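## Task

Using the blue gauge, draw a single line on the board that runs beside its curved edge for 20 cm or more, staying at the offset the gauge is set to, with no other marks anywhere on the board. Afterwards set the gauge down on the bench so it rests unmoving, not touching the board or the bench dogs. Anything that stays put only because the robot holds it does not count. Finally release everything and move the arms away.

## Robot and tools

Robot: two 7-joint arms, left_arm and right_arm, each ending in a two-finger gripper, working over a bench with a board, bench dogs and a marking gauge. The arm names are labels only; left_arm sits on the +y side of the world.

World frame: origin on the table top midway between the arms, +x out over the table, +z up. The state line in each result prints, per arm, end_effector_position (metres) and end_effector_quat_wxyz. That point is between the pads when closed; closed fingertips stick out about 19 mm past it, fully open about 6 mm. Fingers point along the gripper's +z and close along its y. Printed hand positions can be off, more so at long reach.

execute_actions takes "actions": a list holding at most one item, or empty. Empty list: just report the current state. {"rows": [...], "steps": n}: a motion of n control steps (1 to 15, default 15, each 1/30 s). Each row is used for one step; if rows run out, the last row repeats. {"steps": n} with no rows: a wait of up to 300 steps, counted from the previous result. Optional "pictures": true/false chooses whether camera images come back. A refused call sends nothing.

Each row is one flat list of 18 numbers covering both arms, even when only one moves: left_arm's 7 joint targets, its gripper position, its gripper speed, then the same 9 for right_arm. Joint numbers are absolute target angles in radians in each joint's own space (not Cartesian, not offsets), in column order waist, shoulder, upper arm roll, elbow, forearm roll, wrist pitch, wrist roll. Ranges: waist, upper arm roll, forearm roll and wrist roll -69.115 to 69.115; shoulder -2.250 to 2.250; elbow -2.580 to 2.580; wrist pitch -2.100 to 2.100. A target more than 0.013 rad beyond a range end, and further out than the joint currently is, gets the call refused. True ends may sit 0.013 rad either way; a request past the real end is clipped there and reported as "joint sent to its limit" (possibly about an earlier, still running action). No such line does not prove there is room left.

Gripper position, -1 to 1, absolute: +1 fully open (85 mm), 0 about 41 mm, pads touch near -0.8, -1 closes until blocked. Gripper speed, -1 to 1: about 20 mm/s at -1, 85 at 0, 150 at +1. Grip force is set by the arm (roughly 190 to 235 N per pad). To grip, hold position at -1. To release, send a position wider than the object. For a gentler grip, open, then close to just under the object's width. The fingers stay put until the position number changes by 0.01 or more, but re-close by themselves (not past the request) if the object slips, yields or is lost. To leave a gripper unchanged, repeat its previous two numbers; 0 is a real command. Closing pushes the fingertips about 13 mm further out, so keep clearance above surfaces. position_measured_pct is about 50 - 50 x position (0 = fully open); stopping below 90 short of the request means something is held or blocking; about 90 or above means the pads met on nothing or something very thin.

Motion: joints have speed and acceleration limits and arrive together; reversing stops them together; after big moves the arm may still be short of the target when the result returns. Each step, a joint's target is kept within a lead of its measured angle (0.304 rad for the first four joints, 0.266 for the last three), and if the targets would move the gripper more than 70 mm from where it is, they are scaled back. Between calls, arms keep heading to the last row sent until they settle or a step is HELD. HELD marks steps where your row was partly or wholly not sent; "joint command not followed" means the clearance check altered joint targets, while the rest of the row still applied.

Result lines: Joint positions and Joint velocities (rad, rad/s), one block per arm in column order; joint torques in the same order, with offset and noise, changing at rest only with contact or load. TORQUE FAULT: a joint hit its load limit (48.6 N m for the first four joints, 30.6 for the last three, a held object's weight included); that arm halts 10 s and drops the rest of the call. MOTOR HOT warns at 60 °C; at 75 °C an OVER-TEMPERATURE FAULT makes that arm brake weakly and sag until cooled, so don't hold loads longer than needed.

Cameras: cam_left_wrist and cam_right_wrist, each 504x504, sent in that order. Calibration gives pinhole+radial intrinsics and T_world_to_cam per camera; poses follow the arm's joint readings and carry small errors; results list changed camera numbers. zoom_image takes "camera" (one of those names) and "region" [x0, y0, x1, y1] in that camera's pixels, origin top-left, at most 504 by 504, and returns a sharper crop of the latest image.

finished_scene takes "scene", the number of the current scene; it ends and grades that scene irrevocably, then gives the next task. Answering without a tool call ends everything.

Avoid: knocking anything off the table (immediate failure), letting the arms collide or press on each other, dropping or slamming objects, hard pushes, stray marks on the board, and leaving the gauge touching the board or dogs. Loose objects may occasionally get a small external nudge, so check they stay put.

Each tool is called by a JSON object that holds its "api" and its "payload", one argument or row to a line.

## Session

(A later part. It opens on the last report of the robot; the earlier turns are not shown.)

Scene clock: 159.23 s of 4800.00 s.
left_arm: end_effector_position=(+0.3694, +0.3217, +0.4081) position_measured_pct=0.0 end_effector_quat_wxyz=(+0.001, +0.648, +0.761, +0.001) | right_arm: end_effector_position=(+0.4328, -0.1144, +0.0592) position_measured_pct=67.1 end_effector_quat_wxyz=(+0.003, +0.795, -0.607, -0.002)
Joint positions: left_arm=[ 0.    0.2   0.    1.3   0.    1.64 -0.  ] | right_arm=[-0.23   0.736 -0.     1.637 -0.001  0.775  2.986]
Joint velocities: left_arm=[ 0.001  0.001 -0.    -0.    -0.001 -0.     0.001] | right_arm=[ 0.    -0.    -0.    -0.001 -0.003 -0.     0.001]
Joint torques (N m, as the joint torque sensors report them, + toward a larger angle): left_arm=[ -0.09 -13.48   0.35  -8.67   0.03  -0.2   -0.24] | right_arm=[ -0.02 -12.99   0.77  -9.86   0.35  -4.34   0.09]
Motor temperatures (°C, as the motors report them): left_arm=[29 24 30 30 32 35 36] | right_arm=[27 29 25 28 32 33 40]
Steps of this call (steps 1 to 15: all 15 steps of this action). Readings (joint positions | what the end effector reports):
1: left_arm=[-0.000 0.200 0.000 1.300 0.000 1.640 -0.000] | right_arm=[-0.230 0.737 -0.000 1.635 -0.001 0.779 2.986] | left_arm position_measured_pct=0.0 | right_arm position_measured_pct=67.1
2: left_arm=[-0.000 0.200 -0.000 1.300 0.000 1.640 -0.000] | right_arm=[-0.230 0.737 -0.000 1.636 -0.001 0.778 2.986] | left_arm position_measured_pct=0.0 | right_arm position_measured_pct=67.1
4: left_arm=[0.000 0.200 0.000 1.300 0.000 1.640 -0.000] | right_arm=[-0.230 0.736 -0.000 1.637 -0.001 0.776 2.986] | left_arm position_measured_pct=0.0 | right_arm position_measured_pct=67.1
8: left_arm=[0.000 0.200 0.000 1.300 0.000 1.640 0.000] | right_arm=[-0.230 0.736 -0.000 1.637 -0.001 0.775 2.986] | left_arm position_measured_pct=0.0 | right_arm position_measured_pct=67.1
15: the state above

{"api": "execute_actions", "payload": {
  "actions": [
    {"rows":[[0,0.2,0,1.3,0,1.64,0,1,0,-0.274,0.7468,0,1.6185,0,0.7763,2.897,-1,0]]}
  ],
  "pictures": false
}}

{"api": "execute_actions", "payload": {
  "actions": [
    {"rows":[[0,0.2,0,1.3,0,1.64,0,1,0,-0.3169,0.7556,0,1.5985,0,0.7875,2.8122,-1,0]]}
  ],
  "pictures": false
}}

{"api": "execute_actions", "payload": {
  "actions": [
    {"rows":[[0,0.2,0,1.3,0,1.64,0,1,0,-0.3585,0.7679,0,1.5703,0,0.8034,2.7306,-1,0]]}
  ],
  "pictures": false
}}

{"api": "execute_actions", "payload": {
  "actions": [
    {"rows":[[0,0.2,0,1.3,0,1.64,0,1,0,-0.3979,0.7835,0,1.5346,0,0.8235,2.6512,-1,0]]}
  ]
}}

Scene clock: 166.27 s of 4800.00 s.
left_arm: end_effector_position=(+0.3694, +0.3217, +0.4081) position_measured_pct=0.0 end_effector_quat_wxyz=(+0.001, +0.648, +0.761, +0.001) | right_arm: end_effector_position=(+0.4310, -0.1050, +0.0594) position_measured_pct=67.1 end_effector_quat_wxyz=(+0.008, +0.777, -0.630, +0.003)
Joint positions: left_arm=[ 0.    0.2   0.    1.3   0.    1.64 -0.  ] | right_arm=[-0.264  0.741  0.012  1.625  0.007  0.788  2.896]
Joint velocities: left_arm=[ 0.     0.     0.    -0.     0.     0.    -0.001] | right_arm=[-0.001  0.     0.     0.001  0.001  0.001 -0.001]
Joint torques (N m, as the joint torque sensors report them, + toward a larger angle): left_arm=[ -0.43 -13.3    1.04  -8.91  -0.07  -0.34   0.  ] | right_arm=[ -6.9  -15.59  -7.96 -11.41  -3.33  -4.8    0.24]
Motor temperatures (°C, as the motors report them): left_arm=[29 24 30 30 32 35 36] | right_arm=[27 29 25 28 32 33 40]
Steps of this call (steps 1 to 15: the robot went on to your last target; steps 16 to 90: nothing new was sent; then 3.53 s passed at rest; steps 91 to 105: all 15 steps of this action). Readings (joint positions | what the end effector reports):
91: left_arm=[-0.000 0.200 0.000 1.300 0.000 1.640 -0.000] | right_arm=[-0.231 0.736 0.000 1.637 -0.001 0.775 2.985] | left_arm position_measured_pct=0.0 | right_arm position_measured_pct=67.1
92: left_arm=[-0.000 0.200 0.000 1.300 0.000 1.640 -0.000] | right_arm=[-0.237 0.737 0.003 1.636 0.001 0.777 2.975] | left_arm position_measured_pct=0.0 | right_arm position_measured_pct=67.1
94: left_arm=[0.000 0.200 0.000 1.300 0.000 1.640 0.000] | right_arm=[-0.255 0.739 0.010 1.630 0.006 0.783 2.932] | left_arm position_measured_pct=0.0 | right_arm position_measured_pct=67.1
98: left_arm=[-0.000 0.200 0.000 1.300 0.000 1.640 -0.000] | right_arm=[-0.263 0.741 0.011 1.626 0.006 0.787 2.897] | left_arm position_measured_pct=0.0 | right_arm position_measured_pct=67.1
105: the state above

Scene clock: 166.77 s of 4800.00 s.
left_arm: end_effector_position=(+0.3694, +0.3217, +0.4081) position_measured_pct=0.0 end_effector_quat_wxyz=(+0.001, +0.648, +0.761, +0.001) | right_arm: end_effector_position=(+0.4265, -0.0835, +0.0594) position_measured_pct=67.1 end_effector_quat_wxyz=(+0.009, +0.763, -0.646, +0.004)
Joint positions: left_arm=[ 0.    0.2   0.    1.3   0.    1.64 -0.  ] | right_arm=[-0.307  0.75   0.012  1.606  0.007  0.8    2.811]
Joint velocities: left_arm=[-0.    -0.    -0.     0.     0.     0.001 -0.   ] | right_arm=[-0.003 -0.001  0.001 -0.001  0.001 -0.    -0.001]
Joint torques (N m, as the joint torque sensors report them, + toward a larger angle): left_arm=[  0.71 -13.36   0.52  -8.97  -0.31  -0.19  -0.03] | right_arm=[ -7.72 -15.31  -8.52 -11.68  -3.41  -5.38   0.4 ]
Motor temperatures (°C, as the motors report them): left_arm=[29 24 30 30 32 35 36] | right_arm=[27 29 25 28 32 33 40]
Steps of this call (steps 1 to 15: all 15 steps of this action). Readings (joint positions | what the end effector reports):
1: left_arm=[-0.000 0.200 0.000 1.300 0.000 1.640 -0.000] | right_arm=[-0.266 0.742 0.012 1.625 0.007 0.788 2.895] | left_arm position_measured_pct=0.0 | right_arm position_measured_pct=67.1
2: left_arm=[-0.000 0.200 0.000 1.300 0.000 1.640 -0.000] | right_arm=[-0.272 0.743 0.014 1.623 0.008 0.790 2.885] | left_arm position_measured_pct=0.0 | right_arm position_measured_pct=67.1
4: left_arm=[0.000 0.200 0.000 1.300 0.000 1.640 -0.000] | right_arm=[-0.292 0.747 0.018 1.614 0.010 0.798 2.843] | left_arm position_measured_pct=0.0 | right_arm position_measured_pct=67.1
8: left_arm=[-0.000 0.200 0.000 1.300 0.000 1.640 0.000] | right_arm=[-0.304 0.749 0.011 1.607 0.007 0.799 2.812] | left_arm position_measured_pct=0.0 | right_arm position_measured_pct=67.1
15: the state above

Scene clock: 167.27 s of 4800.00 s.
left_arm: end_effector_position=(+0.3694, +0.3217, +0.4081) position_measured_pct=0.0 end_effector_quat_wxyz=(+0.001, +0.648, +0.761, +0.001) | right_arm: end_effector_position=(+0.4228, -0.0605, +0.0594) position_measured_pct=67.1 end_effector_quat_wxyz=(+0.009, +0.750, -0.661, +0.004)
Joint positions: left_arm=[-0.    0.2   0.    1.3  -0.    1.64 -0.  ] | right_arm=[-0.349  0.762  0.011  1.578  0.006  0.816  2.729]
Joint velocities: left_arm=[ 0.001 -0.001  0.     0.    -0.    -0.    -0.   ] | right_arm=[-0.003 -0.001  0.002  0.001  0.001  0.001  0.001]
Joint torques (N m, as the joint torque sensors report them, + toward a larger angle): left_arm=[  0.49 -13.78   0.44  -8.89  -0.34  -0.21   0.2 ] | right_arm=[ -7.87 -15.52  -7.52 -12.33  -3.15  -5.8    0.39]
Motor temperatures (°C, as the motors report them): left_arm=[29 24 30 30 32 35 36] | right_arm=[27 29 25 28 32 33 40]
Steps of this call (steps 1 to 15: all 15 steps of this action). Readings (joint positions | what the end effector reports):
1: left_arm=[0.000 0.200 0.000 1.300 0.000 1.640 0.000] | right_arm=[-0.308 0.750 0.012 1.605 0.007 0.800 2.809] | left_arm position_measured_pct=0.0 | right_arm position_measured_pct=67.1
2: left_arm=[-0.000 0.200 0.000 1.300 -0.000 1.640 -0.000] | right_arm=[-0.315 0.752 0.015 1.602 0.008 0.803 2.800] | left_arm position_measured_pct=0.0 | right_arm position_measured_pct=67.1
4: left_arm=[-0.000 0.200 0.000 1.300 0.000 1.640 -0.000] | right_arm=[-0.334 0.757 0.018 1.590 0.011 0.814 2.759] | left_arm position_measured_pct=0.0 | right_arm position_measured_pct=67.1
8: left_arm=[0.000 0.200 0.000 1.300 0.000 1.640 -0.000] | right_arm=[-0.346 0.761 0.010 1.579 0.006 0.816 2.731] | left_arm position_measured_pct=0.0 | right_arm position_measured_pct=67.1
15: the state above

Scene clock: 167.77 s of 4800.00 s.
left_arm: end_effector_position=(+0.3694, +0.3217, +0.4081) position_measured_pct=0.0 end_effector_quat_wxyz=(+0.001, +0.648, +0.761, +0.001) | right_arm: end_effector_position=(+0.4200, -0.0366, +0.0594) position_measured_pct=67.1 end_effector_quat_wxyz=(-0.009, -0.737, +0.675, -0.004)
Joint positions: left_arm=[-0.    0.2   0.    1.3   0.    1.64 -0.  ] | right_arm=[-0.389  0.778  0.01   1.542  0.006  0.837  2.65 ]
Joint velocities: left_arm=[ 0.     0.    -0.    -0.     0.    -0.    -0.002] | right_arm=[-0.003  0.     0.002  0.002  0.001  0.001 -0.   ]
Joint torques (N m, as the joint torque sensors report them, + toward a larger angle): left_arm=[  0.64 -14.21   0.63  -8.9   -0.29  -0.25   0.18] | right_arm=[ -6.82 -15.99  -6.4  -12.46  -2.73  -5.95   0.54]
Motor temperatures (°C, as the motors report them): left_arm=[29 24 30 30 32 35 36] | right_arm=[27 29 25 28 32 33 40]
Steps of this call (steps 1 to 15: all 15 steps of this action). Readings (joint positions | what the end effector reports):
1: left_arm=[-0.000 0.200 0.000 1.300 0.000 1.640 -0.000] | right_arm=[-0.350 0.763 0.012 1.577 0.007 0.817 2.728] | left_arm position_measured_pct=0.0 | right_arm position_measured_pct=67.1
2: left_arm=[-0.000 0.200 0.000 1.300 0.000 1.640 0.000] | right_arm=[-0.357 0.765 0.014 1.573 0.008 0.821 2.718] | left_arm position_measured_pct=0.0 | right_arm position_measured_pct=67.1
4: left_arm=[0.000 0.200 0.000 1.300 0.000 1.640 -0.000] | right_arm=[-0.374 0.772 0.018 1.557 0.011 0.835 2.678] | left_arm position_measured_pct=0.0 | right_arm position_measured_pct=67.1
8: left_arm=[0.000 0.200 -0.000 1.300 0.000 1.640 0.000] | right_arm=[-0.386 0.777 0.009 1.544 0.005 0.836 2.651] | left_arm position_measured_pct=0.0 | right_arm position_measured_pct=67.1
15: the state above
camera_calibration (this result's frames):
cam_left_wrist: T_world_to_cam=[[0.972223, 0.234052, 0.00153439, -0.443494], [0.233666, -0.970201, -0.0641092, 0.30927], [-0.0135162, 0.062687, -0.997942, 0.539153], [0, 0, 0, 1]] pos_world=[0.366196, 0.370057, 0.558551]
cam_right_wrist: T_world_to_cam=[[-0.999336, -0.0363167, 0.00294067, 0.426962], [-0.0364291, 0.997414, -0.0619539, 0.121857], [-0.000683108, -0.0620199, -0.998075, 0.207099], [0, 0, 0, 1]] pos_world=[0.431259, -0.0931918, 0.212995]

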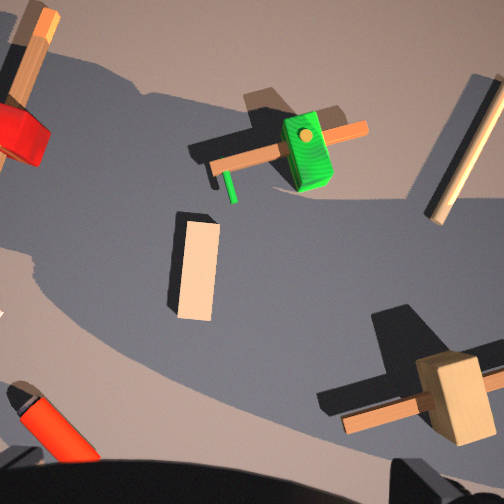

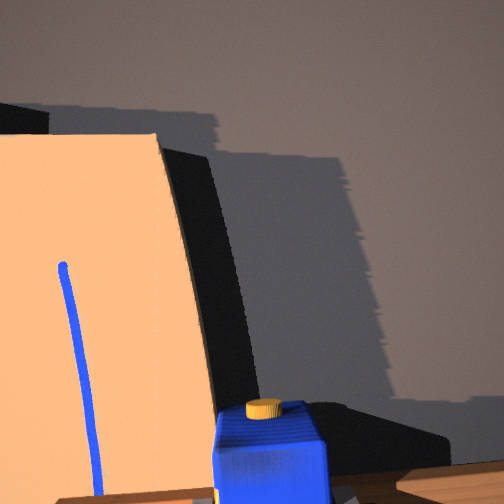

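{"api": "execute_actions", "payload": {
  "actions": [
    {"rows":[[0,0.2,0,1.3,0,1.64,0,1,0,-0.433,0.805,0,1.4858,0,0.8507,2.60,-1,0]]}
  ],
  "pictures": false
}}

{"api": "execute_actions", "payload": {
  "actions": [
    {"rows":[[0,0.2,0,1.3,0,1.64,0,1,0,-0.4676,0.8271,0,1.4354,0,0.8791,2.53,-1,0]]}
  ],
  "pictures": false
}}

{"api": "execute_actions", "payload": {
  "actions": [
    {"rows":[[0,0.2,0,1.3,0,1.64,0,1,0,-0.4996,0.8526,0,1.3774,0,0.9116,2.457,-1,0]]}
  ],
  "pictures": false
}}

{"api": "execute_actions", "payload": {
  "actions": [
    {"rows":[[0,0.2,0,1.3,0,1.64,0,1,0,-0.5291,0.8817,0,1.3113,0,0.9486,2.388,-1,0]]}
  ]
}}

Scene clock: 171.77 s of 4800.00 s.
left_arm: end_effector_position=(+0.3694, +0.3217, +0.4081) position_measured_pct=0.0 end_effector_quat_wxyz=(+0.001, +0.648, +0.761, +0.001) | right_arm: end_effector_position=(+0.4191, -0.0210, +0.0595) position_measured_pct=67.1 end_effector_quat_wxyz=(-0.015, -0.730, +0.684, -0.005)
Joint positions: left_arm=[0.   0.2  0.   1.3  0.   1.64 0.  ] | right_arm=[-0.421  0.797  0.014  1.499  0.008  0.873  2.598]
Joint velocities: left_arm=[-0.     0.     0.    -0.     0.    -0.001  0.001] | right_arm=[-0.004  0.     0.003 -0.002 -0.     0.001 -0.   ]
Joint torques (N m, as the joint torque sensors report them, + toward a larger angle): left_arm=[  0.31 -13.48   0.59  -8.81  -0.38  -0.22   0.21] | right_arm=[ -9.24 -14.51  -9.66 -17.01  -3.98  -9.71   0.95]
Motor temperatures (°C, as the motors report them): left_arm=[29 24 30 30 32 35 36] | right_arm=[27 29 25 28 32 33 40]
Steps of this call (steps 1 to 15: the robot went on to your last target; steps 16 to 90: nothing new was sent; then 0.50 s passed at rest; steps 91 to 105: all 15 steps of this action). Readings (joint positions | what the end effector reports):
91: left_arm=[0.000 0.200 -0.000 1.300 0.000 1.640 0.000] | right_arm=[-0.391 0.778 0.010 1.541 0.006 0.837 2.649] | left_arm position_measured_pct=0.0 | right_arm position_measured_pct=67.1
92: left_arm=[-0.000 0.200 0.000 1.300 0.000 1.640 0.000] | right_arm=[-0.395 0.781 0.012 1.536 0.007 0.843 2.644] | left_arm position_measured_pct=0.0 | right_arm position_measured_pct=67.1
94: left_arm=[-0.000 0.200 0.000 1.300 0.000 1.640 -0.000] | right_arm=[-0.409 0.789 0.020 1.518 0.013 0.865 2.619] | left_arm position_measured_pct=0.0 | right_arm position_measured_pct=67.1
98: left_arm=[-0.000 0.200 -0.000 1.300 0.000 1.640 -0.000] | right_arm=[-0.416 0.795 0.018 1.503 0.010 0.875 2.599] | left_arm position_measured_pct=0.0 | right_arm position_measured_pct=67.1
105: the state above

Scene clock: 172.27 s of 4800.00 s.
left_arm: end_effector_position=(+0.3694, +0.3217, +0.4081) position_measured_pct=0.0 end_effector_quat_wxyz=(+0.001, +0.648, +0.761, +0.001) | right_arm: end_effector_position=(+0.4179, +0.0051, +0.0594) position_measured_pct=67.1 end_effector_quat_wxyz=(-0.013, -0.719, +0.695, -0.005)
Joint positions: left_arm=[-0.    0.2   0.    1.3   0.    1.64 -0.  ] | right_arm=[-0.458  0.819  0.011  1.447  0.006  0.9    2.528]
Joint velocities: left_arm=[-0. -0.  0. -0.  0.  0.  0.] | right_arm=[-0.004  0.001  0.003 -0.002  0.     0.002 -0.002]
Joint torques (N m, as the joint torque sensors report them, + toward a larger angle): left_arm=[  0.45 -13.65   1.1   -8.87  -0.16  -0.12  -0.02] | right_arm=[ -7.41 -15.43  -7.96 -15.87  -3.2   -9.24   0.92]
Motor temperatures (°C, as the motors report them): left_arm=[29 24 30 30 32 35 36] | right_arm=[27 29 25 28 32 33 40]
Steps of this call (steps 1 to 15: all 15 steps of this action). Readings (joint positions | what the end effector reports):
1: left_arm=[0.000 0.200 0.000 1.300 0.000 1.640 0.000] | right_arm=[-0.422 0.797 0.015 1.498 0.008 0.873 2.597] | left_arm position_measured_pct=0.0 | right_arm position_measured_pct=67.1
2: left_arm=[0.000 0.200 0.000 1.300 0.000 1.640 -0.000] | right_arm=[-0.426 0.800 0.017 1.493 0.010 0.878 2.590] | left_arm position_measured_pct=0.0 | right_arm position_measured_pct=67.1
4: left_arm=[-0.000 0.200 0.000 1.300 0.000 1.640 -0.000] | right_arm=[-0.440 0.809 0.022 1.473 0.014 0.899 2.557] | left_arm position_measured_pct=0.0 | right_arm position_measured_pct=67.1
8: left_arm=[0.000 0.200 0.000 1.300 0.000 1.640 -0.000] | right_arm=[-0.452 0.817 0.013 1.452 0.007 0.901 2.529] | left_arm position_measured_pct=0.0 | right_arm position_measured_pct=67.1
15: the state above

Scene clock: 172.77 s of 4800.00 s.
left_arm: end_effector_position=(+0.3694, +0.3217, +0.4081) position_measured_pct=0.0 end_effector_quat_wxyz=(+0.001, +0.648, +0.761, +0.001) | right_arm: end_effector_position=(+0.4179, +0.0315, +0.0595) position_measured_pct=67.1 end_effector_quat_wxyz=(-0.011, -0.705, +0.709, -0.004)
Joint positions: left_arm=[-0.    0.2   0.    1.3   0.    1.64 -0.  ] | right_arm=[-0.492  0.846  0.008  1.388  0.004  0.929  2.455]
Joint velocities: left_arm=[-0.     0.    -0.    -0.    -0.     0.001  0.001] | right_arm=[-0.006  0.001  0.004 -0.003  0.001  0.003 -0.001]
Joint torques (N m, as the joint torque sensors report them, + toward a larger angle): left_arm=[  0.49 -13.85   0.56  -9.13  -0.16  -0.44   0.09] | right_arm=[ -5.71 -16.49  -5.26 -14.83  -2.21  -7.7    0.96]
Motor temperatures (°C, as the motors report them): left_arm=[29 24 30 30 32 35 36] | right_arm=[27 29 25 28 32 33 40]
Steps of this call (steps 1 to 15: all 15 steps of this action). Readings (joint positions | what the end effector reports):
1: left_arm=[-0.000 0.200 0.000 1.300 0.000 1.640 0.000] | right_arm=[-0.458 0.820 0.012 1.446 0.006 0.900 2.527] | left_arm position_measured_pct=0.0 | right_arm position_measured_pct=67.1
2: left_arm=[-0.000 0.200 0.000 1.300 0.000 1.640 -0.000] | right_arm=[-0.462 0.823 0.013 1.441 0.007 0.905 2.520] | left_arm position_measured_pct=0.0 | right_arm position_measured_pct=67.1
4: left_arm=[0.000 0.200 0.000 1.300 0.000 1.640 0.000] | right_arm=[-0.474 0.833 0.019 1.420 0.012 0.928 2.489] | left_arm position_measured_pct=0.0 | right_arm position_measured_pct=67.1
8: left_arm=[-0.000 0.200 0.000 1.300 0.000 1.640 0.000] | right_arm=[-0.484 0.842 0.014 1.397 0.007 0.937 2.456] | left_arm position_measured_pct=0.0 | right_arm position_measured_pct=67.1
15: the state above

Scene clock: 173.27 s of 4800.00 s.
left_arm: end_effector_position=(+0.3694, +0.3217, +0.4081) position_measured_pct=0.0 end_effector_quat_wxyz=(+0.001, +0.648, +0.761, +0.001) | right_arm: end_effector_position=(+0.4186, +0.0373, +0.0593) position_measured_pct=67.1 end_effector_quat_wxyz=(-0.025, -0.687, +0.726, -0.011)
Joint positions: left_arm=[-0.    0.2   0.    1.3   0.    1.64 -0.  ] | right_arm=[-0.513  0.871  0.019  1.333  0.013  0.987  2.385]
Joint velocities: left_arm=[-0.001 -0.    -0.     0.    -0.    -0.    -0.   ] | right_arm=[-0.001  0.001  0.001 -0.001  0.     0.001 -0.001]
Joint torques (N m, as the joint torque sensors report them, + toward a larger angle): left_arm=[  0.22 -13.4    0.86  -8.82  -0.4   -0.02   0.02] | right_arm=[-12.49 -13.44 -12.9  -24.83  -5.99 -16.94   1.08]
Motor temperatures (°C, as the motors report them): left_arm=[29 24 30 30 32 35 36] | right_arm=[27 29 25 28 32 33 40]
Steps of this call (steps 1 to 15: all 15 steps of this action). Readings (joint positions | what the end effector reports):
1: left_arm=[0.000 0.200 0.000 1.300 0.000 1.640 0.000] | right_arm=[-0.492 0.846 0.009 1.387 0.004 0.930 2.454] | left_arm position_measured_pct=0.0 | right_arm position_measured_pct=67.1
2: left_arm=[0.000 0.200 0.000 1.300 -0.000 1.640 -0.000] | right_arm=[-0.495 0.849 0.010 1.381 0.005 0.935 2.449] | left_arm position_measured_pct=0.0 | right_arm position_measured_pct=67.1
4: left_arm=[-0.000 0.200 0.000 1.300 0.000 1.640 -0.000] | right_arm=[-0.506 0.860 0.015 1.359 0.009 0.958 2.421] | left_arm position_measured_pct=0.0 | right_arm position_measured_pct=67.1
8: left_arm=[0.000 0.200 0.000 1.300 0.000 1.640 0.000] | right_arm=[-0.512 0.870 0.019 1.335 0.012 0.985 2.386] | left_arm position_measured_pct=0.0 | right_arm position_measured_pct=67.1
15: the state above
camera_calibration (this result's frames):
cam_left_wrist: T_world_to_cam=[[0.972223, 0.234052, 0.0015345, -0.443494], [0.233667, -0.970201, -0.0641091, 0.30927], [-0.0135161, 0.0626869, -0.997942, 0.539153], [0, 0, 0, 1]] pos_world=[0.366196, 0.370057, 0.558551]
cam_right_wrist: T_world_to_cam=[[-0.994241, 0.106485, 0.0120497, 0.420206], [0.10482, 0.989715, -0.0973456, -0.00856998], [-0.0222916, -0.095522, -0.995178, 0.221693], [0, 0, 0, 1]] pos_world=[0.423627, -0.0150873, 0.214726]

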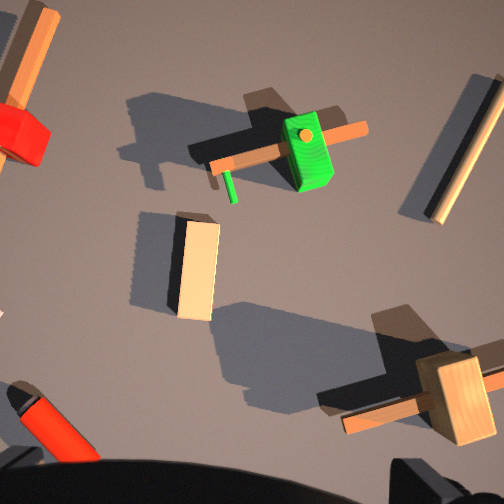

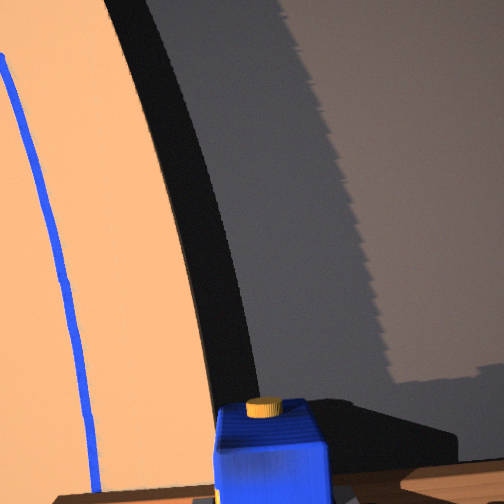

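{"api": "execute_actions", "payload": {
  "actions": [
    {"rows":[[0,0.2,0,1.3,0,1.64,0,1,0,-0.5147,0.8637,0,1.3454,0,0.9325,2.42,-1,0]]}
  ],
  "pictures": false
}}

{"api": "execute_actions", "payload": {
  "actions": [
    {"rows":[[0,0.2,0,1.3,0,1.64,0,1,0,-0.5291,0.8787,0,1.3113,0,0.9516,2.388,-1,0]]}
  ],
  "pictures": false
}}

Scene clock: 176.03 s of 4800.00 s.
left_arm: end_effector_position=(+0.3694, +0.3217, +0.4081) position_measured_pct=0.0 end_effector_quat_wxyz=(+0.001, +0.648, +0.761, +0.001) | right_arm: end_effector_position=(+0.4182, +0.0521, +0.0597) position_measured_pct=67.1 end_effector_quat_wxyz=(-0.004, -0.701, +0.713, -0.001)
Joint positions: left_arm=[-0.    0.2   0.    1.3   0.    1.64 -0.  ] | right_arm=[-0.512  0.862  0.002  1.349  0.001  0.939  2.419]
Joint velocities: left_arm=[ 0.001 -0.001 -0.     0.    -0.     0.     0.   ] | right_arm=[-0.001  0.001 -0.    -0.002  0.     0.    -0.   ]
Joint torques (N m, as the joint torque sensors report them, + toward a larger angle): left_arm=[  0.29 -13.7    0.63  -8.82  -0.15  -0.22   0.13] | right_arm=[ -1.6  -21.11  -0.92  -9.77  -0.44  -2.44   0.25]
Motor temperatures (°C, as the motors report them): left_arm=[29 24 30 30 32 35 36] | right_arm=[27 29 25 28 32 33 40]
Steps of this call (steps 1 to 15: the robot went on to your last target; steps 16 to 68: nothing new was sent; steps 69 to 83: all 15 steps of this action). Readings (joint positions | what the end effector reports):
69: left_arm=[-0.000 0.200 0.000 1.300 0.000 1.640 -0.000] | right_arm=[-0.512 0.870 0.019 1.334 0.013 0.986 2.386] | left_arm position_measured_pct=0.0 | right_arm position_measured_pct=67.1
70: left_arm=[-0.000 0.200 0.000 1.300 0.000 1.640 -0.000] | right_arm=[-0.510 0.867 0.018 1.340 0.011 0.981 2.391] | left_arm position_measured_pct=0.0 | right_arm position_measured_pct=67.1
72: left_arm=[-0.000 0.200 0.000 1.300 0.000 1.640 -0.000] | right_arm=[-0.506 0.861 0.011 1.351 0.005 0.958 2.409] | left_arm position_measured_pct=0.0 | right_arm position_measured_pct=67.1
76: left_arm=[-0.000 0.200 0.000 1.300 0.000 1.640 -0.000] | right_arm=[-0.511 0.861 0.002 1.350 0.001 0.940 2.419] | left_arm position_measured_pct=0.0 | right_arm position_measured_pct=67.1
83: the state above

Scene clock: 176.53 s of 4800.00 s.
left_arm: end_effector_position=(+0.3694, +0.3217, +0.4081) position_measured_pct=0.0 end_effector_quat_wxyz=(+0.001, +0.648, +0.761, +0.001) | right_arm: end_effector_position=(+0.4190, +0.0673, +0.0598) position_measured_pct=67.1 end_effector_quat_wxyz=(-0.001, -0.696, +0.718, +0.000)
Joint positions: left_arm=[-0.    0.2   0.    1.3   0.    1.64  0.  ] | right_arm=[-0.529  0.878  0.     1.312 -0.     0.953  2.388]
Joint velocities: left_arm=[ 0.    -0.001  0.     0.     0.     0.    -0.   ] | right_arm=[-0.002  0.    -0.    -0.     0.001  0.001 -0.001]
Joint torques (N m, as the joint torque sensors report them, + toward a larger angle): left_arm=[  0.37 -13.82   0.47  -8.44  -0.33  -0.15   0.24] | right_arm=[ -0.27 -21.98   0.3   -7.53  -0.05  -0.62   0.04]
Motor temperatures (°C, as the motors report them): left_arm=[29 24 30 30 32 35 36] | right_arm=[27 29 25 28 32 33 40]
Steps of this call (steps 1 to 15: all 15 steps of this action). Readings (joint positions | what the end effector reports):
1: left_arm=[-0.000 0.200 0.000 1.300 0.000 1.640 -0.000] | right_arm=[-0.513 0.862 0.003 1.348 0.001 0.939 2.419] | left_arm position_measured_pct=0.0 | right_arm position_measured_pct=67.1
2: left_arm=[-0.000 0.200 0.000 1.300 0.000 1.640 -0.000] | right_arm=[-0.515 0.865 0.004 1.344 0.002 0.943 2.414] | left_arm position_measured_pct=0.0 | right_arm position_measured_pct=67.1
4: left_arm=[0.000 0.200 0.000 1.300 0.000 1.640 -0.000] | right_arm=[-0.521 0.871 0.006 1.328 0.003 0.957 2.397] | left_arm position_measured_pct=0.0 | right_arm position_measured_pct=67.1
8: left_arm=[0.000 0.200 -0.000 1.300 0.000 1.640 -0.000] | right_arm=[-0.527 0.877 -0.000 1.315 -0.000 0.953 2.388] | left_arm position_measured_pct=0.0 | right_arm position_measured_pct=67.1
15: the state above

{"api": "execute_actions", "payload": {
  "actions": [
    {"rows":[[0,0.2,0,1.3,0,1.64,0,1,0,-0.5419,0.9015,0,1.262,0,0.9781,2.335,-1,0]]}
  ],
  "pictures": false
}}

{"api": "execute_actions", "payload": {
  "actions": [
    {"rows":[[0,0.2,0,1.3,0,1.64,0,1,0,-0.5564,0.9209,0,1.2181,0,1.0026,2.298,-1,0]]}
  ],
  "pictures": false
}}

{"api": "execute_actions", "payload": {
  "actions": [
    {"rows":[[0,0.2,0,1.3,0,1.64,0,1,0,-0.5701,0.9413,0,1.1718,0,1.0285,2.262,-1,0]]}
  ],
  "pictures": false
}}

{"api": "execute_actions", "payload": {
  "actions": [
    {"rows":[[0,0.2,0,1.3,0,1.64,0,1,0,-0.583,0.9629,0,1.1229,0,1.0558,2.227,-1,0]]}
  ]
}}

Scene clock: 180.27 s of 4800.00 s.
left_arm: end_effector_position=(+0.3694, +0.3217, +0.4081) position_measured_pct=0.0 end_effector_quat_wxyz=(+0.001, +0.648, +0.761, +0.001) | right_arm: end_effector_position=(+0.4210, +0.0765, +0.0598) position_measured_pct=67.1 end_effector_quat_wxyz=(-0.005, -0.680, +0.733, -0.001)
Joint positions: left_arm=[0.   0.2  0.   1.3  0.   1.64 0.  ] | right_arm=[-0.54   0.898  0.002  1.267  0.001  0.987  2.334]
Joint velocities: left_arm=[ 0.001  0.001  0.    -0.     0.    -0.    -0.001] | right_arm=[-0.     0.001  0.    -0.002  0.002  0.001 -0.002]
Joint torques (N m, as the joint torque sensors report them, + toward a larger angle): left_arm=[  0.44 -13.43   0.55  -8.77  -0.28  -0.11   0.39] | right_arm=[ -1.26 -20.42  -0.7  -11.03  -0.44  -3.73   0.38]
Motor temperatures (°C, as the motors report them): left_arm=[29 24 30 30 32 35 36] | right_arm=[27 29 25 28 32 33 40]
Steps of this call (steps 1 to 15: the robot went on to your last target; steps 16 to 90: nothing new was sent; then 0.23 s passed at rest; steps 91 to 105: all 15 steps of this action). Readings (joint positions | what the end effector reports):
91: left_arm=[-0.000 0.200 0.000 1.300 0.000 1.640 -0.000] | right_arm=[-0.529 0.879 0.000 1.311 -0.000 0.954 2.387] | left_arm position_measured_pct=0.0 | right_arm position_measured_pct=67.1
92: left_arm=[-0.000 0.200 -0.000 1.300 0.000 1.640 -0.000] | right_arm=[-0.531 0.881 0.001 1.306 0.000 0.959 2.382] | left_arm position_measured_pct=0.0 | right_arm position_measured_pct=67.1
94: left_arm=[0.000 0.200 0.000 1.300 -0.000 1.640 0.000] | right_arm=[-0.536 0.890 0.003 1.285 0.002 0.977 2.356] | left_arm position_measured_pct=0.0 | right_arm position_measured_pct=67.1
98: left_arm=[0.000 0.200 0.000 1.300 0.000 1.640 -0.000] | right_arm=[-0.539 0.897 0.001 1.269 0.000 0.985 2.335] | left_arm position_measured_pct=0.0 | right_arm position_measured_pct=67.1
105: the state above

Scene clock: 180.77 s of 4800.00 s.
left_arm: end_effector_position=(+0.3694, +0.3217, +0.4081) position_measured_pct=0.0 end_effector_quat_wxyz=(+0.001, +0.648, +0.761, +0.001) | right_arm: end_effector_position=(+0.4226, +0.0904, +0.0598) position_measured_pct=67.1 end_effector_quat_wxyz=(-0.004, -0.672, +0.740, -0.001)
Joint positions: left_arm=[-0.    0.2   0.    1.3   0.    1.64 -0.  ] | right_arm=[-0.555  0.918  0.001  1.222  0.     1.01   2.297]
Joint velocities: left_arm=[ 0.     0.001  0.    -0.    -0.    -0.    -0.   ] | right_arm=[-0.001  0.001  0.002 -0.002  0.001  0.001  0.001]
Joint torques (N m, as the joint torque sensors report them, + toward a larger angle): left_arm=[ -0.2  -13.76  -0.13  -8.99  -0.4   -0.16   0.08] | right_arm=[ -0.88 -21.3   -0.15  -9.83  -0.19  -2.84   0.38]
Motor temperatures (°C, as the motors report them): left_arm=[29 24 30 30 32 35 36] | right_arm=[27 29 25 28 32 33 40]
Steps of this call (steps 1 to 15: all 15 steps of this action). Readings (joint positions | what the end effector reports):
1: left_arm=[-0.000 0.200 -0.000 1.300 0.000 1.640 -0.000] | right_arm=[-0.541 0.899 0.002 1.266 0.001 0.988 2.333] | left_arm position_measured_pct=0.0 | right_arm position_measured_pct=67.1
2: left_arm=[0.000 0.200 0.000 1.300 0.000 1.640 -0.000] | right_arm=[-0.543 0.902 0.003 1.260 0.001 0.992 2.329] | left_arm position_measured_pct=0.0 | right_arm position_measured_pct=67.1
4: left_arm=[-0.000 0.200 0.000 1.300 0.000 1.640 -0.000] | right_arm=[-0.548 0.910 0.006 1.241 0.003 1.010 2.310] | left_arm position_measured_pct=0.0 | right_arm position_measured_pct=67.1
8: left_arm=[-0.000 0.200 -0.000 1.300 0.000 1.640 0.000] | right_arm=[-0.553 0.917 0.001 1.224 -0.000 1.009 2.298] | left_arm position_measured_pct=0.0 | right_arm position_measured_pct=67.1
15: the state above

Scene clock: 181.27 s of 4800.00 s.
left_arm: end_effector_position=(+0.3694, +0.3217, +0.4081) position_measured_pct=0.0 end_effector_quat_wxyz=(+0.001, +0.648, +0.761, +0.001) | right_arm: end_effector_position=(+0.4247, +0.1051, +0.0598) position_measured_pct=67.1 end_effector_quat_wxyz=(-0.002, -0.664, +0.747, -0.000)
Joint positions: left_arm=[-0.    0.2   0.    1.3  -0.    1.64  0.  ] | right_arm=[-0.57   0.939  0.     1.174 -0.     1.032  2.261]
Joint velocities: left_arm=[ 0.    -0.     0.     0.     0.     0.     0.001] | right_arm=[-0.001  0.001  0.     0.    -0.     0.001  0.001]
Joint torques (N m, as the joint torque sensors report them, + toward a larger angle): left_arm=[  0.08 -13.17   0.84  -8.93  -0.15   0.1   -0.02] | right_arm=[ -0.63 -22.21   0.4   -8.85  -0.01  -1.6    0.04]
Motor temperatures (°C, as the motors report them): left_arm=[29 24 30 30 32 35 36] | right_arm=[27 29 25 28 32 33 40]
Steps of this call (steps 1 to 15: all 15 steps of this action). Readings (joint positions | what the end effector reports):
1: left_arm=[-0.000 0.200 0.000 1.300 0.000 1.640 -0.000] | right_arm=[-0.556 0.919 0.001 1.221 0.000 1.010 2.296] | left_arm position_measured_pct=0.0 | right_arm position_measured_pct=67.1
2: left_arm=[0.000 0.200 0.000 1.300 0.000 1.640 -0.000] | right_arm=[-0.557 0.921 0.002 1.215 0.001 1.015 2.293] | left_arm position_measured_pct=0.0 | right_arm position_measured_pct=67.1
4: left_arm=[-0.000 0.200 0.000 1.300 0.000 1.640 -0.000] | right_arm=[-0.563 0.930 0.005 1.195 0.003 1.032 2.275] | left_arm position_measured_pct=0.0 | right_arm position_measured_pct=67.1
8: left_arm=[0.000 0.200 0.000 1.300 0.000 1.640 -0.000] | right_arm=[-0.568 0.938 -0.000 1.176 -0.000 1.031 2.262] | left_arm position_measured_pct=0.0 | right_arm position_measured_pct=67.1
15: the state above

Scene clock: 181.77 s of 4800.00 s.
left_arm: end_effector_position=(+0.3694, +0.3217, +0.4081) position_measured_pct=0.0 end_effector_quat_wxyz=(+0.001, +0.648, +0.761, +0.001) | right_arm: end_effector_position=(+0.4270, +0.1188, +0.0599) position_measured_pct=67.1 end_effector_quat_wxyz=(-0.000, -0.656, +0.754, -0.000)
Joint positions: left_arm=[ 0.    0.2   0.    1.3   0.    1.64 -0.  ] | right_arm=[-0.583  0.961  0.     1.123  0.     1.057  2.227]
Joint velocities: left_arm=[-0.    -0.     0.     0.    -0.    -0.    -0.001] | right_arm=[-0.001  0.     0.001 -0.003  0.001  0.001 -0.002]
Joint torques (N m, as the joint torque sensors report them, + toward a larger angle): left_arm=[  0.32 -13.42   0.5   -8.88  -0.13  -0.39   0.24] | right_arm=[ -0.41 -22.95   0.36  -7.64  -0.29  -0.55   0.05]
Motor temperatures (°C, as the motors report them): left_arm=[29 24 30 30 32 35 36] | right_arm=[27 29 25 28 32 33 40]
Steps of this call (steps 1 to 15: all 15 steps of this action). Readings (joint positions | what the end effector reports):
1: left_arm=[-0.000 0.200 0.000 1.300 0.000 1.640 0.000] | right_arm=[-0.570 0.940 0.001 1.173 -0.000 1.033 2.261] | left_arm position_measured_pct=0.0 | right_arm position_measured_pct=67.1
2: left_arm=[-0.000 0.200 0.000 1.300 0.000 1.640 -0.000] | right_arm=[-0.572 0.943 0.001 1.167 0.001 1.038 2.257] | left_arm position_measured_pct=0.0 | right_arm position_measured_pct=67.1
4: left_arm=[0.000 0.200 0.000 1.300 0.000 1.640 -0.000] | right_arm=[-0.577 0.952 0.004 1.146 0.002 1.055 2.240] | left_arm position_measured_pct=0.0 | right_arm position_measured_pct=67.1
8: left_arm=[-0.000 0.200 0.000 1.300 0.000 1.640 -0.000] | right_arm=[-0.581 0.960 -0.000 1.126 -0.000 1.056 2.227] | left_arm position_measured_pct=0.0 | right_arm position_measured_pct=67.1
15: the state above
camera_calibration (this result's frames):
cam_left_wrist: T_world_to_cam=[[0.972223, 0.234051, 0.00153461, -0.443494], [0.233666, -0.970201, -0.0641091, 0.30927], [-0.0135159, 0.0626869, -0.997942, 0.539153], [0, 0, 0, 1]] pos_world=[0.366196, 0.370057, 0.558551]
cam_right_wrist: T_world_to_cam=[[-0.981997, 0.188849, -0.00413936, 0.405846], [0.188842, 0.980975, -0.0450072, -0.128076], [-0.00443895, -0.0449786, -0.998978, 0.216845], [0, 0, 0, 1]] pos_world=[0.423688, 0.0587493, 0.212539]

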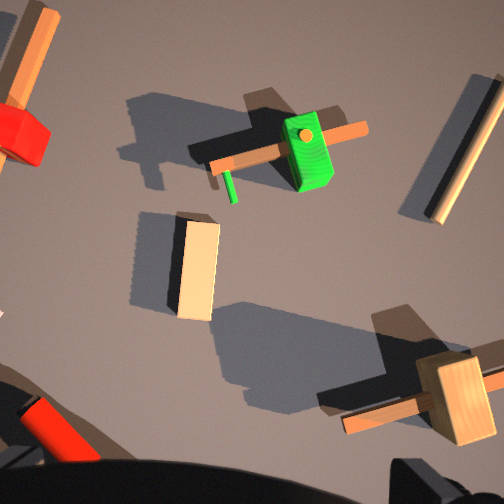

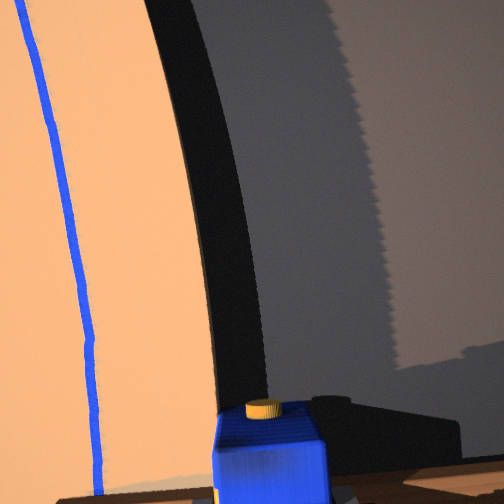

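Done; return it.

{"api": "execute_actions", "payload": {
  "actions": [
    {"rows":[[0,0.2,0,1.3,0,1.64,0,1,0,-0.583,0.8,0,1.2,0,1.14,2.227,-1,0]]}
  ],
  "pictures": false
}}

{"api": "execute_actions", "payload": {
  "actions": [
    {"rows":[[0,0.2,0,1.3,0,1.64,0,1,0,0.2527,0.6855,0,1.38,0,1.076,1.571,-1,0]]}
  ],
  "pictures": false
}}

{"api": "execute_actions", "payload": {
  "actions": [
    {"steps":45}
  ],
  "pictures": false
}}

{"api": "execute_actions", "payload": {
  "actions": [
    {"rows":[[0,0.2,0,1.3,0,1.64,0,1,0,0.2527,0.82,0,1.461,0,0.86,1.571,-1,0]]}
  ],
  "pictures": false
}}

{"api": "execute_actions", "payload": {
  "actions": [
    {"rows":[[0,0.2,0,1.3,0,1.64,0,1,0,0.2527,0.829,0,1.461,0,0.8516,1.571,-1,0]]}
  ],
  "pictures": false
}}

{"api": "execute_actions", "payload": {
  "actions": [
    {"rows":[[0,0.2,0,1.3,0,1.64,0,1,0,0.2527,0.829,0,1.461,0,0.8516,1.571,0.1,0]]}
  ],
  "pictures": false
}}

{"api": "execute_actions", "payload": {
  "actions": [
    {"rows":[[0,0.2,0,1.3,0,1.64,0,1,0,0.2527,0.6,0,1.38,0,1.16,1.571,0.1,0]]}
  ]
}}

{"api": "finished_scene", "payload": {
  "scene": 1
}}

Scene clock: 187.03 s of 4800.00 s.
left_arm: end_effector_position=(+0.3694, +0.3217, +0.4081) position_measured_pct=0.0 end_effector_quat_wxyz=(+0.001, +0.648, +0.761, +0.001) | right_arm: end_effector_position=(+0.4050, +0.0974, +0.1345) position_measured_pct=67.1 end_effector_quat_wxyz=(-0.000, -0.657, +0.754, -0.000)
Joint positions: left_arm=[ 0.    0.2   0.    1.3   0.    1.64 -0.  ] | right_arm=[-0.583  0.803  0.     1.2   -0.     1.14   2.227]
Joint velocities: left_arm=[-0.001 -0.001 -0.    -0.    -0.     0.    -0.   ] | right_arm=[-0.    -0.023 -0.001  0.006 -0.001 -0.    -0.001]
Joint torques (N m, as the joint torque sensors report them, + toward a larger angle): left_arm=[  0.46 -13.58  -0.07  -8.86  -0.41  -0.16   0.3 ] | right_arm=[  0.09 -22.9    1.08  -7.72  -0.15   0.26  -0.11]
Motor temperatures (°C, as the motors report them): left_arm=[29 24 30 30 32 35 36] | right_arm=[27 29 25 28 32 33 40]
Steps of this call (steps 1 to 15: the robot went on to your last target; steps 16 to 90: nothing new was sent; then 1.77 s passed at rest; steps 91 to 105: all 15 steps of this action). Readings (joint positions | what the end effector reports):
91: left_arm=[0.000 0.200 0.000 1.300 0.000 1.640 0.000] | right_arm=[-0.583 0.960 0.000 1.124 0.000 1.057 2.227] | left_arm position_measured_pct=0.0 | right_arm position_measured_pct=67.1
92: left_arm=[0.000 0.200 0.000 1.300 0.000 1.640 -0.000] | right_arm=[-0.583 0.954 0.000 1.127 0.000 1.059 2.227] | left_arm position_measured_pct=0.0 | right_arm position_measured_pct=67.1
94: left_arm=[-0.000 0.200 -0.000 1.300 0.000 1.640 0.000] | right_arm=[-0.583 0.926 -0.000 1.141 -0.000 1.072 2.227] | left_arm position_measured_pct=0.0 | right_arm position_measured_pct=67.1
98: left_arm=[0.000 0.200 0.000 1.300 0.000 1.640 0.000] | right_arm=[-0.583 0.834 0.000 1.182 0.000 1.122 2.227] | left_arm position_measured_pct=0.0 | right_arm position_measured_pct=67.1
105: the state above

Scene clock: 187.53 s of 4800.00 s.
left_arm: end_effector_position=(+0.3694, +0.3217, +0.4081) position_measured_pct=0.0 end_effector_quat_wxyz=(+0.001, +0.648, +0.761, +0.001) | right_arm: end_effector_position=(+0.4759, -0.0621, +0.1455) position_measured_pct=67.1 end_effector_quat_wxyz=(+0.001, -0.423, +0.906, +0.000)
Joint positions: left_arm=[-0.    0.2   0.    1.3   0.    1.64  0.  ] | right_arm=[-0.283  0.724 -0.001  1.321 -0.     1.095  1.968]
Joint velocities: left_arm=[-0.001 -0.    -0.    -0.    -0.    -0.001  0.   ] | right_arm=[ 0.73  -0.103  0.004  0.166  0.001 -0.057 -0.639]
Joint torques (N m, as the joint torque sensors report them, + toward a larger angle): left_arm=[  0.28 -13.39   0.58  -9.18  -0.33  -0.16   0.08] | right_arm=[ -0.16 -21.76   0.72  -7.63  -0.03   0.19  -0.26]
Motor temperatures (°C, as the motors report them): left_arm=[29 24 30 30 32 35 36] | right_arm=[27 29 25 28 32 33 40]
Steps of this call (steps 1 to 15: all 15 steps of this action). Readings (joint positions | what the end effector reports):
1: left_arm=[0.000 0.200 0.000 1.300 0.000 1.640 -0.000] | right_arm=[-0.581 0.801 -0.000 1.200 -0.000 1.139 2.226] | left_arm position_measured_pct=0.0 | right_arm position_measured_pct=67.1
2: left_arm=[0.000 0.200 0.000 1.300 0.000 1.640 -0.000] | right_arm=[-0.575 0.798 -0.002 1.204 -0.001 1.137 2.221] | left_arm position_measured_pct=0.0 | right_arm position_measured_pct=67.1
4: left_arm=[-0.000 0.200 0.000 1.300 0.000 1.640 -0.000] | right_arm=[-0.546 0.787 -0.004 1.220 -0.002 1.129 2.197] | left_arm position_measured_pct=0.0 | right_arm position_measured_pct=67.1
8: left_arm=[0.000 0.200 0.000 1.300 0.000 1.640 -0.000] | right_arm=[-0.451 0.756 -0.001 1.267 -0.000 1.114 2.115] | left_arm position_measured_pct=0.0 | right_arm position_measured_pct=67.1
15: the state above

Scene clock: 189.03 s of 4800.00 s.
left_arm: end_effector_position=(+0.3694, +0.3217, +0.4081) position_measured_pct=0.0 end_effector_quat_wxyz=(+0.001, +0.648, +0.761, +0.001) | right_arm: end_effector_position=(+0.5087, -0.3538, +0.1500) position_measured_pct=67.1 end_effector_quat_wxyz=(+0.000, +0.030, +1.000, -0.000)
Joint positions: left_arm=[-0.    0.2   0.    1.3   0.    1.64 -0.  ] | right_arm=[0.253 0.686 0.    1.38  0.    1.076 1.571]
Joint velocities: left_arm=[ 0.     0.    -0.    -0.    -0.001  0.    -0.001] | right_arm=[-0.     0.     0.     0.001  0.001  0.    -0.001]
Joint torques (N m, as the joint torque sensors report them, + toward a larger angle): left_arm=[  0.24 -13.82   0.27  -8.77  -0.17  -0.28   0.26] | right_arm=[  0.03 -20.71   0.57  -7.67  -0.11   0.38  -0.06]
Motor temperatures (°C, as the motors report them): left_arm=[29 24 30 30 32 35 36] | right_arm=[27 29 25 28 32 33 40]
Steps of this call (steps 1 to 45: the robot went on to your last target). Readings (joint positions | what the end effector reports):
1: left_arm=[-0.000 0.200 0.000 1.300 0.000 1.640 -0.000] | right_arm=[-0.259 0.720 -0.001 1.326 -0.000 1.094 1.947] | left_arm position_measured_pct=0.0 | right_arm position_measured_pct=67.1
2: left_arm=[-0.000 0.200 0.000 1.300 0.000 1.640 -0.000] | right_arm=[-0.234 0.717 -0.001 1.331 -0.000 1.092 1.925] | left_arm position_measured_pct=0.0 | right_arm position_measured_pct=67.1
4: left_arm=[0.000 0.200 0.000 1.300 0.000 1.640 0.000] | right_arm=[-0.185 0.712 -0.001 1.339 -0.000 1.089 1.882] | left_arm position_measured_pct=0.0 | right_arm position_measured_pct=67.1
8: left_arm=[0.000 0.200 0.000 1.300 0.000 1.640 -0.000] | right_arm=[-0.086 0.704 -0.000 1.352 -0.000 1.085 1.796] | left_arm position_measured_pct=0.0 | right_arm position_measured_pct=67.1
45: the state above
All arms were judged still, so your last target was given up. Only a new action makes them travel on or press farther. Fingers that are still opening or closing keep moving.

Scene clock: 189.53 s of 4800.00 s.
left_arm: end_effector_position=(+0.3694, +0.3217, +0.4081) position_measured_pct=0.0 end_effector_quat_wxyz=(+0.001, +0.648, +0.761, +0.001) | right_arm: end_effector_position=(+0.5121, -0.3540, +0.0564) position_measured_pct=67.1 end_effector_quat_wxyz=(+0.001, +0.030, +1.000, -0.000)
Joint positions: left_arm=[-0.    0.2   0.    1.3   0.    1.64 -0.  ] | right_arm=[0.253 0.819 0.    1.461 0.    0.86  1.571]
Joint velocities: left_arm=[-0.     0.001  0.    -0.     0.     0.    -0.   ] | right_arm=[-0.     0.014 -0.     0.002 -0.    -0.003  0.001]
Joint torques (N m, as the joint torque sensors report them, + toward a larger angle): left_arm=[  0.25 -13.68   0.56  -9.15  -0.43  -0.42   0.11] | right_arm=[ -0.15 -22.     0.51  -6.18  -0.11   0.34  -0.15]
Motor temperatures (°C, as the motors report them): left_arm=[29 24 30 30 32 35 36] | right_arm=[27 29 25 28 32 33 40]
Steps of this call (steps 1 to 15: all 15 steps of this action). Readings (joint positions | what the end effector reports):
1: left_arm=[0.000 0.200 0.000 1.300 0.000 1.640 -0.000] | right_arm=[0.253 0.687 0.000 1.380 -0.000 1.075 1.571] | left_arm position_measured_pct=0.0 | right_arm position_measured_pct=67.1
2: left_arm=[0.000 0.200 0.000 1.300 -0.000 1.640 -0.000] | right_arm=[0.253 0.693 0.000 1.383 -0.000 1.067 1.571] | left_arm position_measured_pct=0.0 | right_arm position_measured_pct=67.1
4: left_arm=[-0.000 0.200 0.000 1.300 0.000 1.640 0.000] | right_arm=[0.253 0.721 0.000 1.398 0.000 1.024 1.571] | left_arm position_measured_pct=0.0 | right_arm position_measured_pct=67.1
8: left_arm=[-0.000 0.200 0.000 1.300 0.000 1.640 -0.000] | right_arm=[0.253 0.798 -0.000 1.448 -0.000 0.897 1.571] | left_arm position_measured_pct=0.0 | right_arm position_measured_pct=67.1
15: the state above

Scene clock: 190.03 s of 4800.00 s.
left_arm: end_effector_position=(+0.3694, +0.3217, +0.4081) position_measured_pct=0.0 end_effector_quat_wxyz=(+0.001, +0.648, +0.761, +0.001) | right_arm: end_effector_position=(+0.5123, -0.3540, +0.0507) position_measured_pct=67.1 end_effector_quat_wxyz=(+0.000, +0.030, +1.000, -0.000)
Joint positions: left_arm=[-0.    0.2   0.    1.3   0.    1.64  0.  ] | right_arm=[0.253 0.829 0.    1.461 0.    0.852 1.571]
Joint velocities: left_arm=[-0.001  0.    -0.     0.    -0.    -0.     0.   ] | right_arm=[-0.     0.001 -0.001  0.    -0.    -0.    -0.002]
Joint torques (N m, as the joint torque sensors report them, + toward a larger angle): left_arm=[  0.18 -14.1    0.52  -9.03  -0.55  -0.22  -0.04] | right_arm=[ -0.11 -22.07   0.68  -6.49  -0.07   0.42  -0.14]
Motor temperatures (°C, as the motors report them): left_arm=[29 24 30 30 32 35 36] | right_arm=[27 29 25 28 32 33 40]
Steps of this call (steps 1 to 15: all 15 steps of this action). Readings (joint positions | what the end effector reports):
1: left_arm=[-0.000 0.200 0.000 1.300 0.000 1.640 -0.000] | right_arm=[0.253 0.820 0.000 1.461 -0.000 0.859 1.571] | left_arm position_measured_pct=0.0 | right_arm position_measured_pct=67.1
2: left_arm=[0.000 0.200 0.000 1.300 0.000 1.640 -0.000] | right_arm=[0.253 0.824 0.000 1.461 0.000 0.857 1.571] | left_arm position_measured_pct=0.0 | right_arm position_measured_pct=67.1
4: left_arm=[0.000 0.200 0.000 1.300 -0.000 1.640 -0.000] | right_arm=[0.253 0.827 -0.000 1.461 0.000 0.853 1.571] | left_arm position_measured_pct=0.0 | right_arm position_measured_pct=67.1
8: left_arm=[0.000 0.200 0.000 1.300 0.000 1.640 -0.000] | right_arm=[0.253 0.828 -0.000 1.461 -0.000 0.852 1.571] | left_arm position_measured_pct=0.0 | right_arm position_measured_pct=67.1
15: the state above

Scene clock: 190.53 s of 4800.00 s.
left_arm: end_effector_position=(+0.3694, +0.3217, +0.4081) position_measured_pct=0.0 end_effector_quat_wxyz=(+0.001, +0.648, +0.761, +0.001) | right_arm: end_effector_position=(+0.5123, -0.3540, +0.0507) position_measured_pct=45.2 end_effector_quat_wxyz=(+0.000, +0.030, +1.000, -0.000)
Joint positions: left_arm=[0.   0.2  0.   1.3  0.   1.64 0.  ] | right_arm=[0.253 0.829 0.    1.461 0.    0.852 1.571]
Joint velocities: left_arm=[-0.     0.001  0.    -0.    -0.    -0.    -0.   ] | right_arm=[ 0.001 -0.     0.002  0.     0.     0.    -0.002]
Joint torques (N m, as the joint torque sensors report them, + toward a larger angle): left_arm=[ -0.15 -13.6    0.77  -8.76   0.05  -0.1    0.19] | right_arm=[ -0.1  -21.58   0.56  -6.3   -0.17   0.28  -0.12]
Motor temperatures (°C, as the motors report them): left_arm=[29 24 30 30 32 35 36] | right_arm=[27 29 25 28 32 33 40]
Steps of this call (steps 1 to 15: all 15 steps of this action). Readings (joint positions | what the end effector reports):
1: left_arm=[0.000 0.200 0.000 1.300 0.000 1.640 0.000] | right_arm=[0.253 0.829 0.000 1.461 0.000 0.852 1.571] | left_arm position_measured_pct=0.0 | right_arm position_measured_pct=67.1
2: left_arm=[0.000 0.200 0.000 1.300 0.000 1.640 0.000] | right_arm=[0.253 0.829 -0.000 1.461 0.000 0.852 1.571] | left_arm position_measured_pct=0.0 | right_arm position_measured_pct=67.1
4: left_arm=[-0.000 0.200 -0.000 1.300 0.000 1.640 -0.000] | right_arm=[0.253 0.829 0.000 1.461 -0.000 0.852 1.571] | left_arm position_measured_pct=0.0 | right_arm position_measured_pct=62.3
8: left_arm=[0.000 0.200 0.000 1.300 0.000 1.640 0.000] | right_arm=[0.253 0.829 0.000 1.461 0.000 0.852 1.571] | left_arm position_measured_pct=0.0 | right_arm position_measured_pct=50.8
15: the state above

Scene clock: 191.03 s of 4800.00 s.
left_arm: end_effector_position=(+0.3694, +0.3217, +0.4081) position_measured_pct=0.0 end_effector_quat_wxyz=(+0.001, +0.648, +0.761, +0.001) | right_arm: end_effector_position=(+0.4925, -0.3530, +0.1928) position_measured_pct=45.2 end_effector_quat_wxyz=(-0.001, +0.030, +1.000, -0.000)
Joint positions: left_arm=[-0.    0.2   0.    1.3   0.    1.64 -0.  ] | right_arm=[0.253 0.606 0.    1.38  0.    1.157 1.571]
Joint velocities: left_arm=[-0.    -0.001  0.    -0.    -0.     0.001  0.001] | right_arm=[ 0.001 -0.049 -0.001 -0.015  0.001  0.07  -0.001]
Joint torques (N m, as the joint torque sensors report them, + toward a larger angle): left_arm=[  0.51 -13.76   0.86  -8.39  -0.3   -0.53   0.32] | right_arm=[  0.11 -15.61   0.5   -6.53  -0.21   0.37  -0.2 ]
Motor temperatures (°C, as the motors report them): left_arm=[29 24 30 30 32 35 36] | right_arm=[27 29 25 28 32 33 40]
Steps of this call (steps 1 to 15: all 15 steps of this action). Readings (joint positions | what the end effector reports):
1: left_arm=[0.000 0.200 0.000 1.300 0.000 1.640 -0.000] | right_arm=[0.253 0.828 -0.000 1.461 0.000 0.853 1.571] | left_arm position_measured_pct=0.0 | right_arm position_measured_pct=45.2
2: left_arm=[-0.000 0.200 0.000 1.300 0.000 1.640 -0.000] | right_arm=[0.253 0.822 -0.000 1.460 0.000 0.859 1.571] | left_arm position_measured_pct=0.0 | right_arm position_measured_pct=45.2
4: left_arm=[-0.000 0.200 0.000 1.300 0.000 1.640 -0.000] | right_arm=[0.253 0.793 -0.000 1.451 -0.000 0.890 1.571] | left_arm position_measured_pct=0.0 | right_arm position_measured_pct=45.2
8: left_arm=[-0.000 0.200 0.000 1.300 0.000 1.640 -0.000] | right_arm=[0.253 0.701 -0.000 1.417 0.000 1.011 1.571] | left_arm position_measured_pct=0.0 | right_arm position_measured_pct=45.2
15: the state above
camera_calibration (this result's frames):
cam_left_wrist: T_world_to_cam=[[0.972223, 0.234052, 0.00153431, -0.443494], [0.233666, -0.970201, -0.0641092, 0.30927], [-0.0135163, 0.0626869, -0.997942, 0.539153], [0, 0, 0, 1]] pos_world=[0.366196, 0.370057, 0.558551]
cam_right_wrist: T_world_to_cam=[[0.110301, 0.993889, -0.0043384, 0.306049], [0.99283, -0.110384, -0.0458747, -0.452708], [-0.0460733, 0.000752751, -0.998938, 0.365399], [0, 0, 0, 1]] pos_world=[0.432539, -0.354425, 0.345571]

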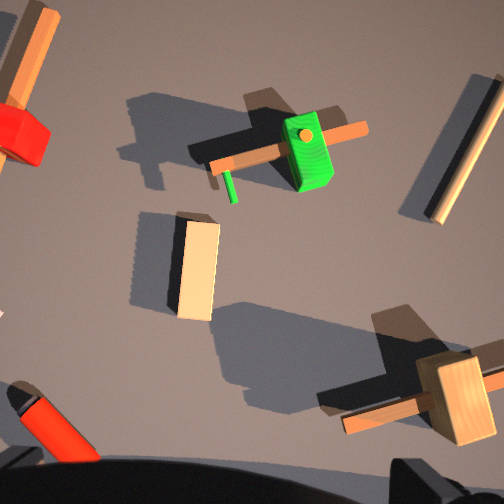

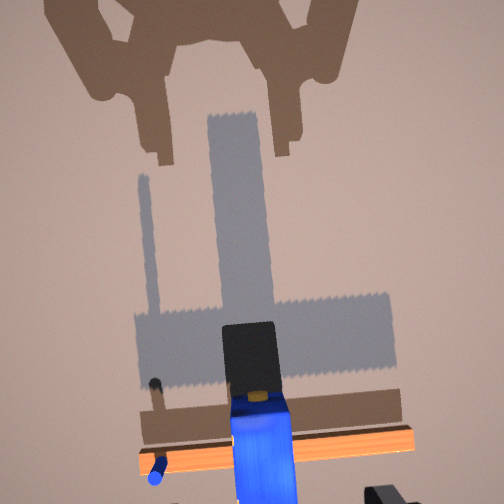

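The scene is finished: the task was done.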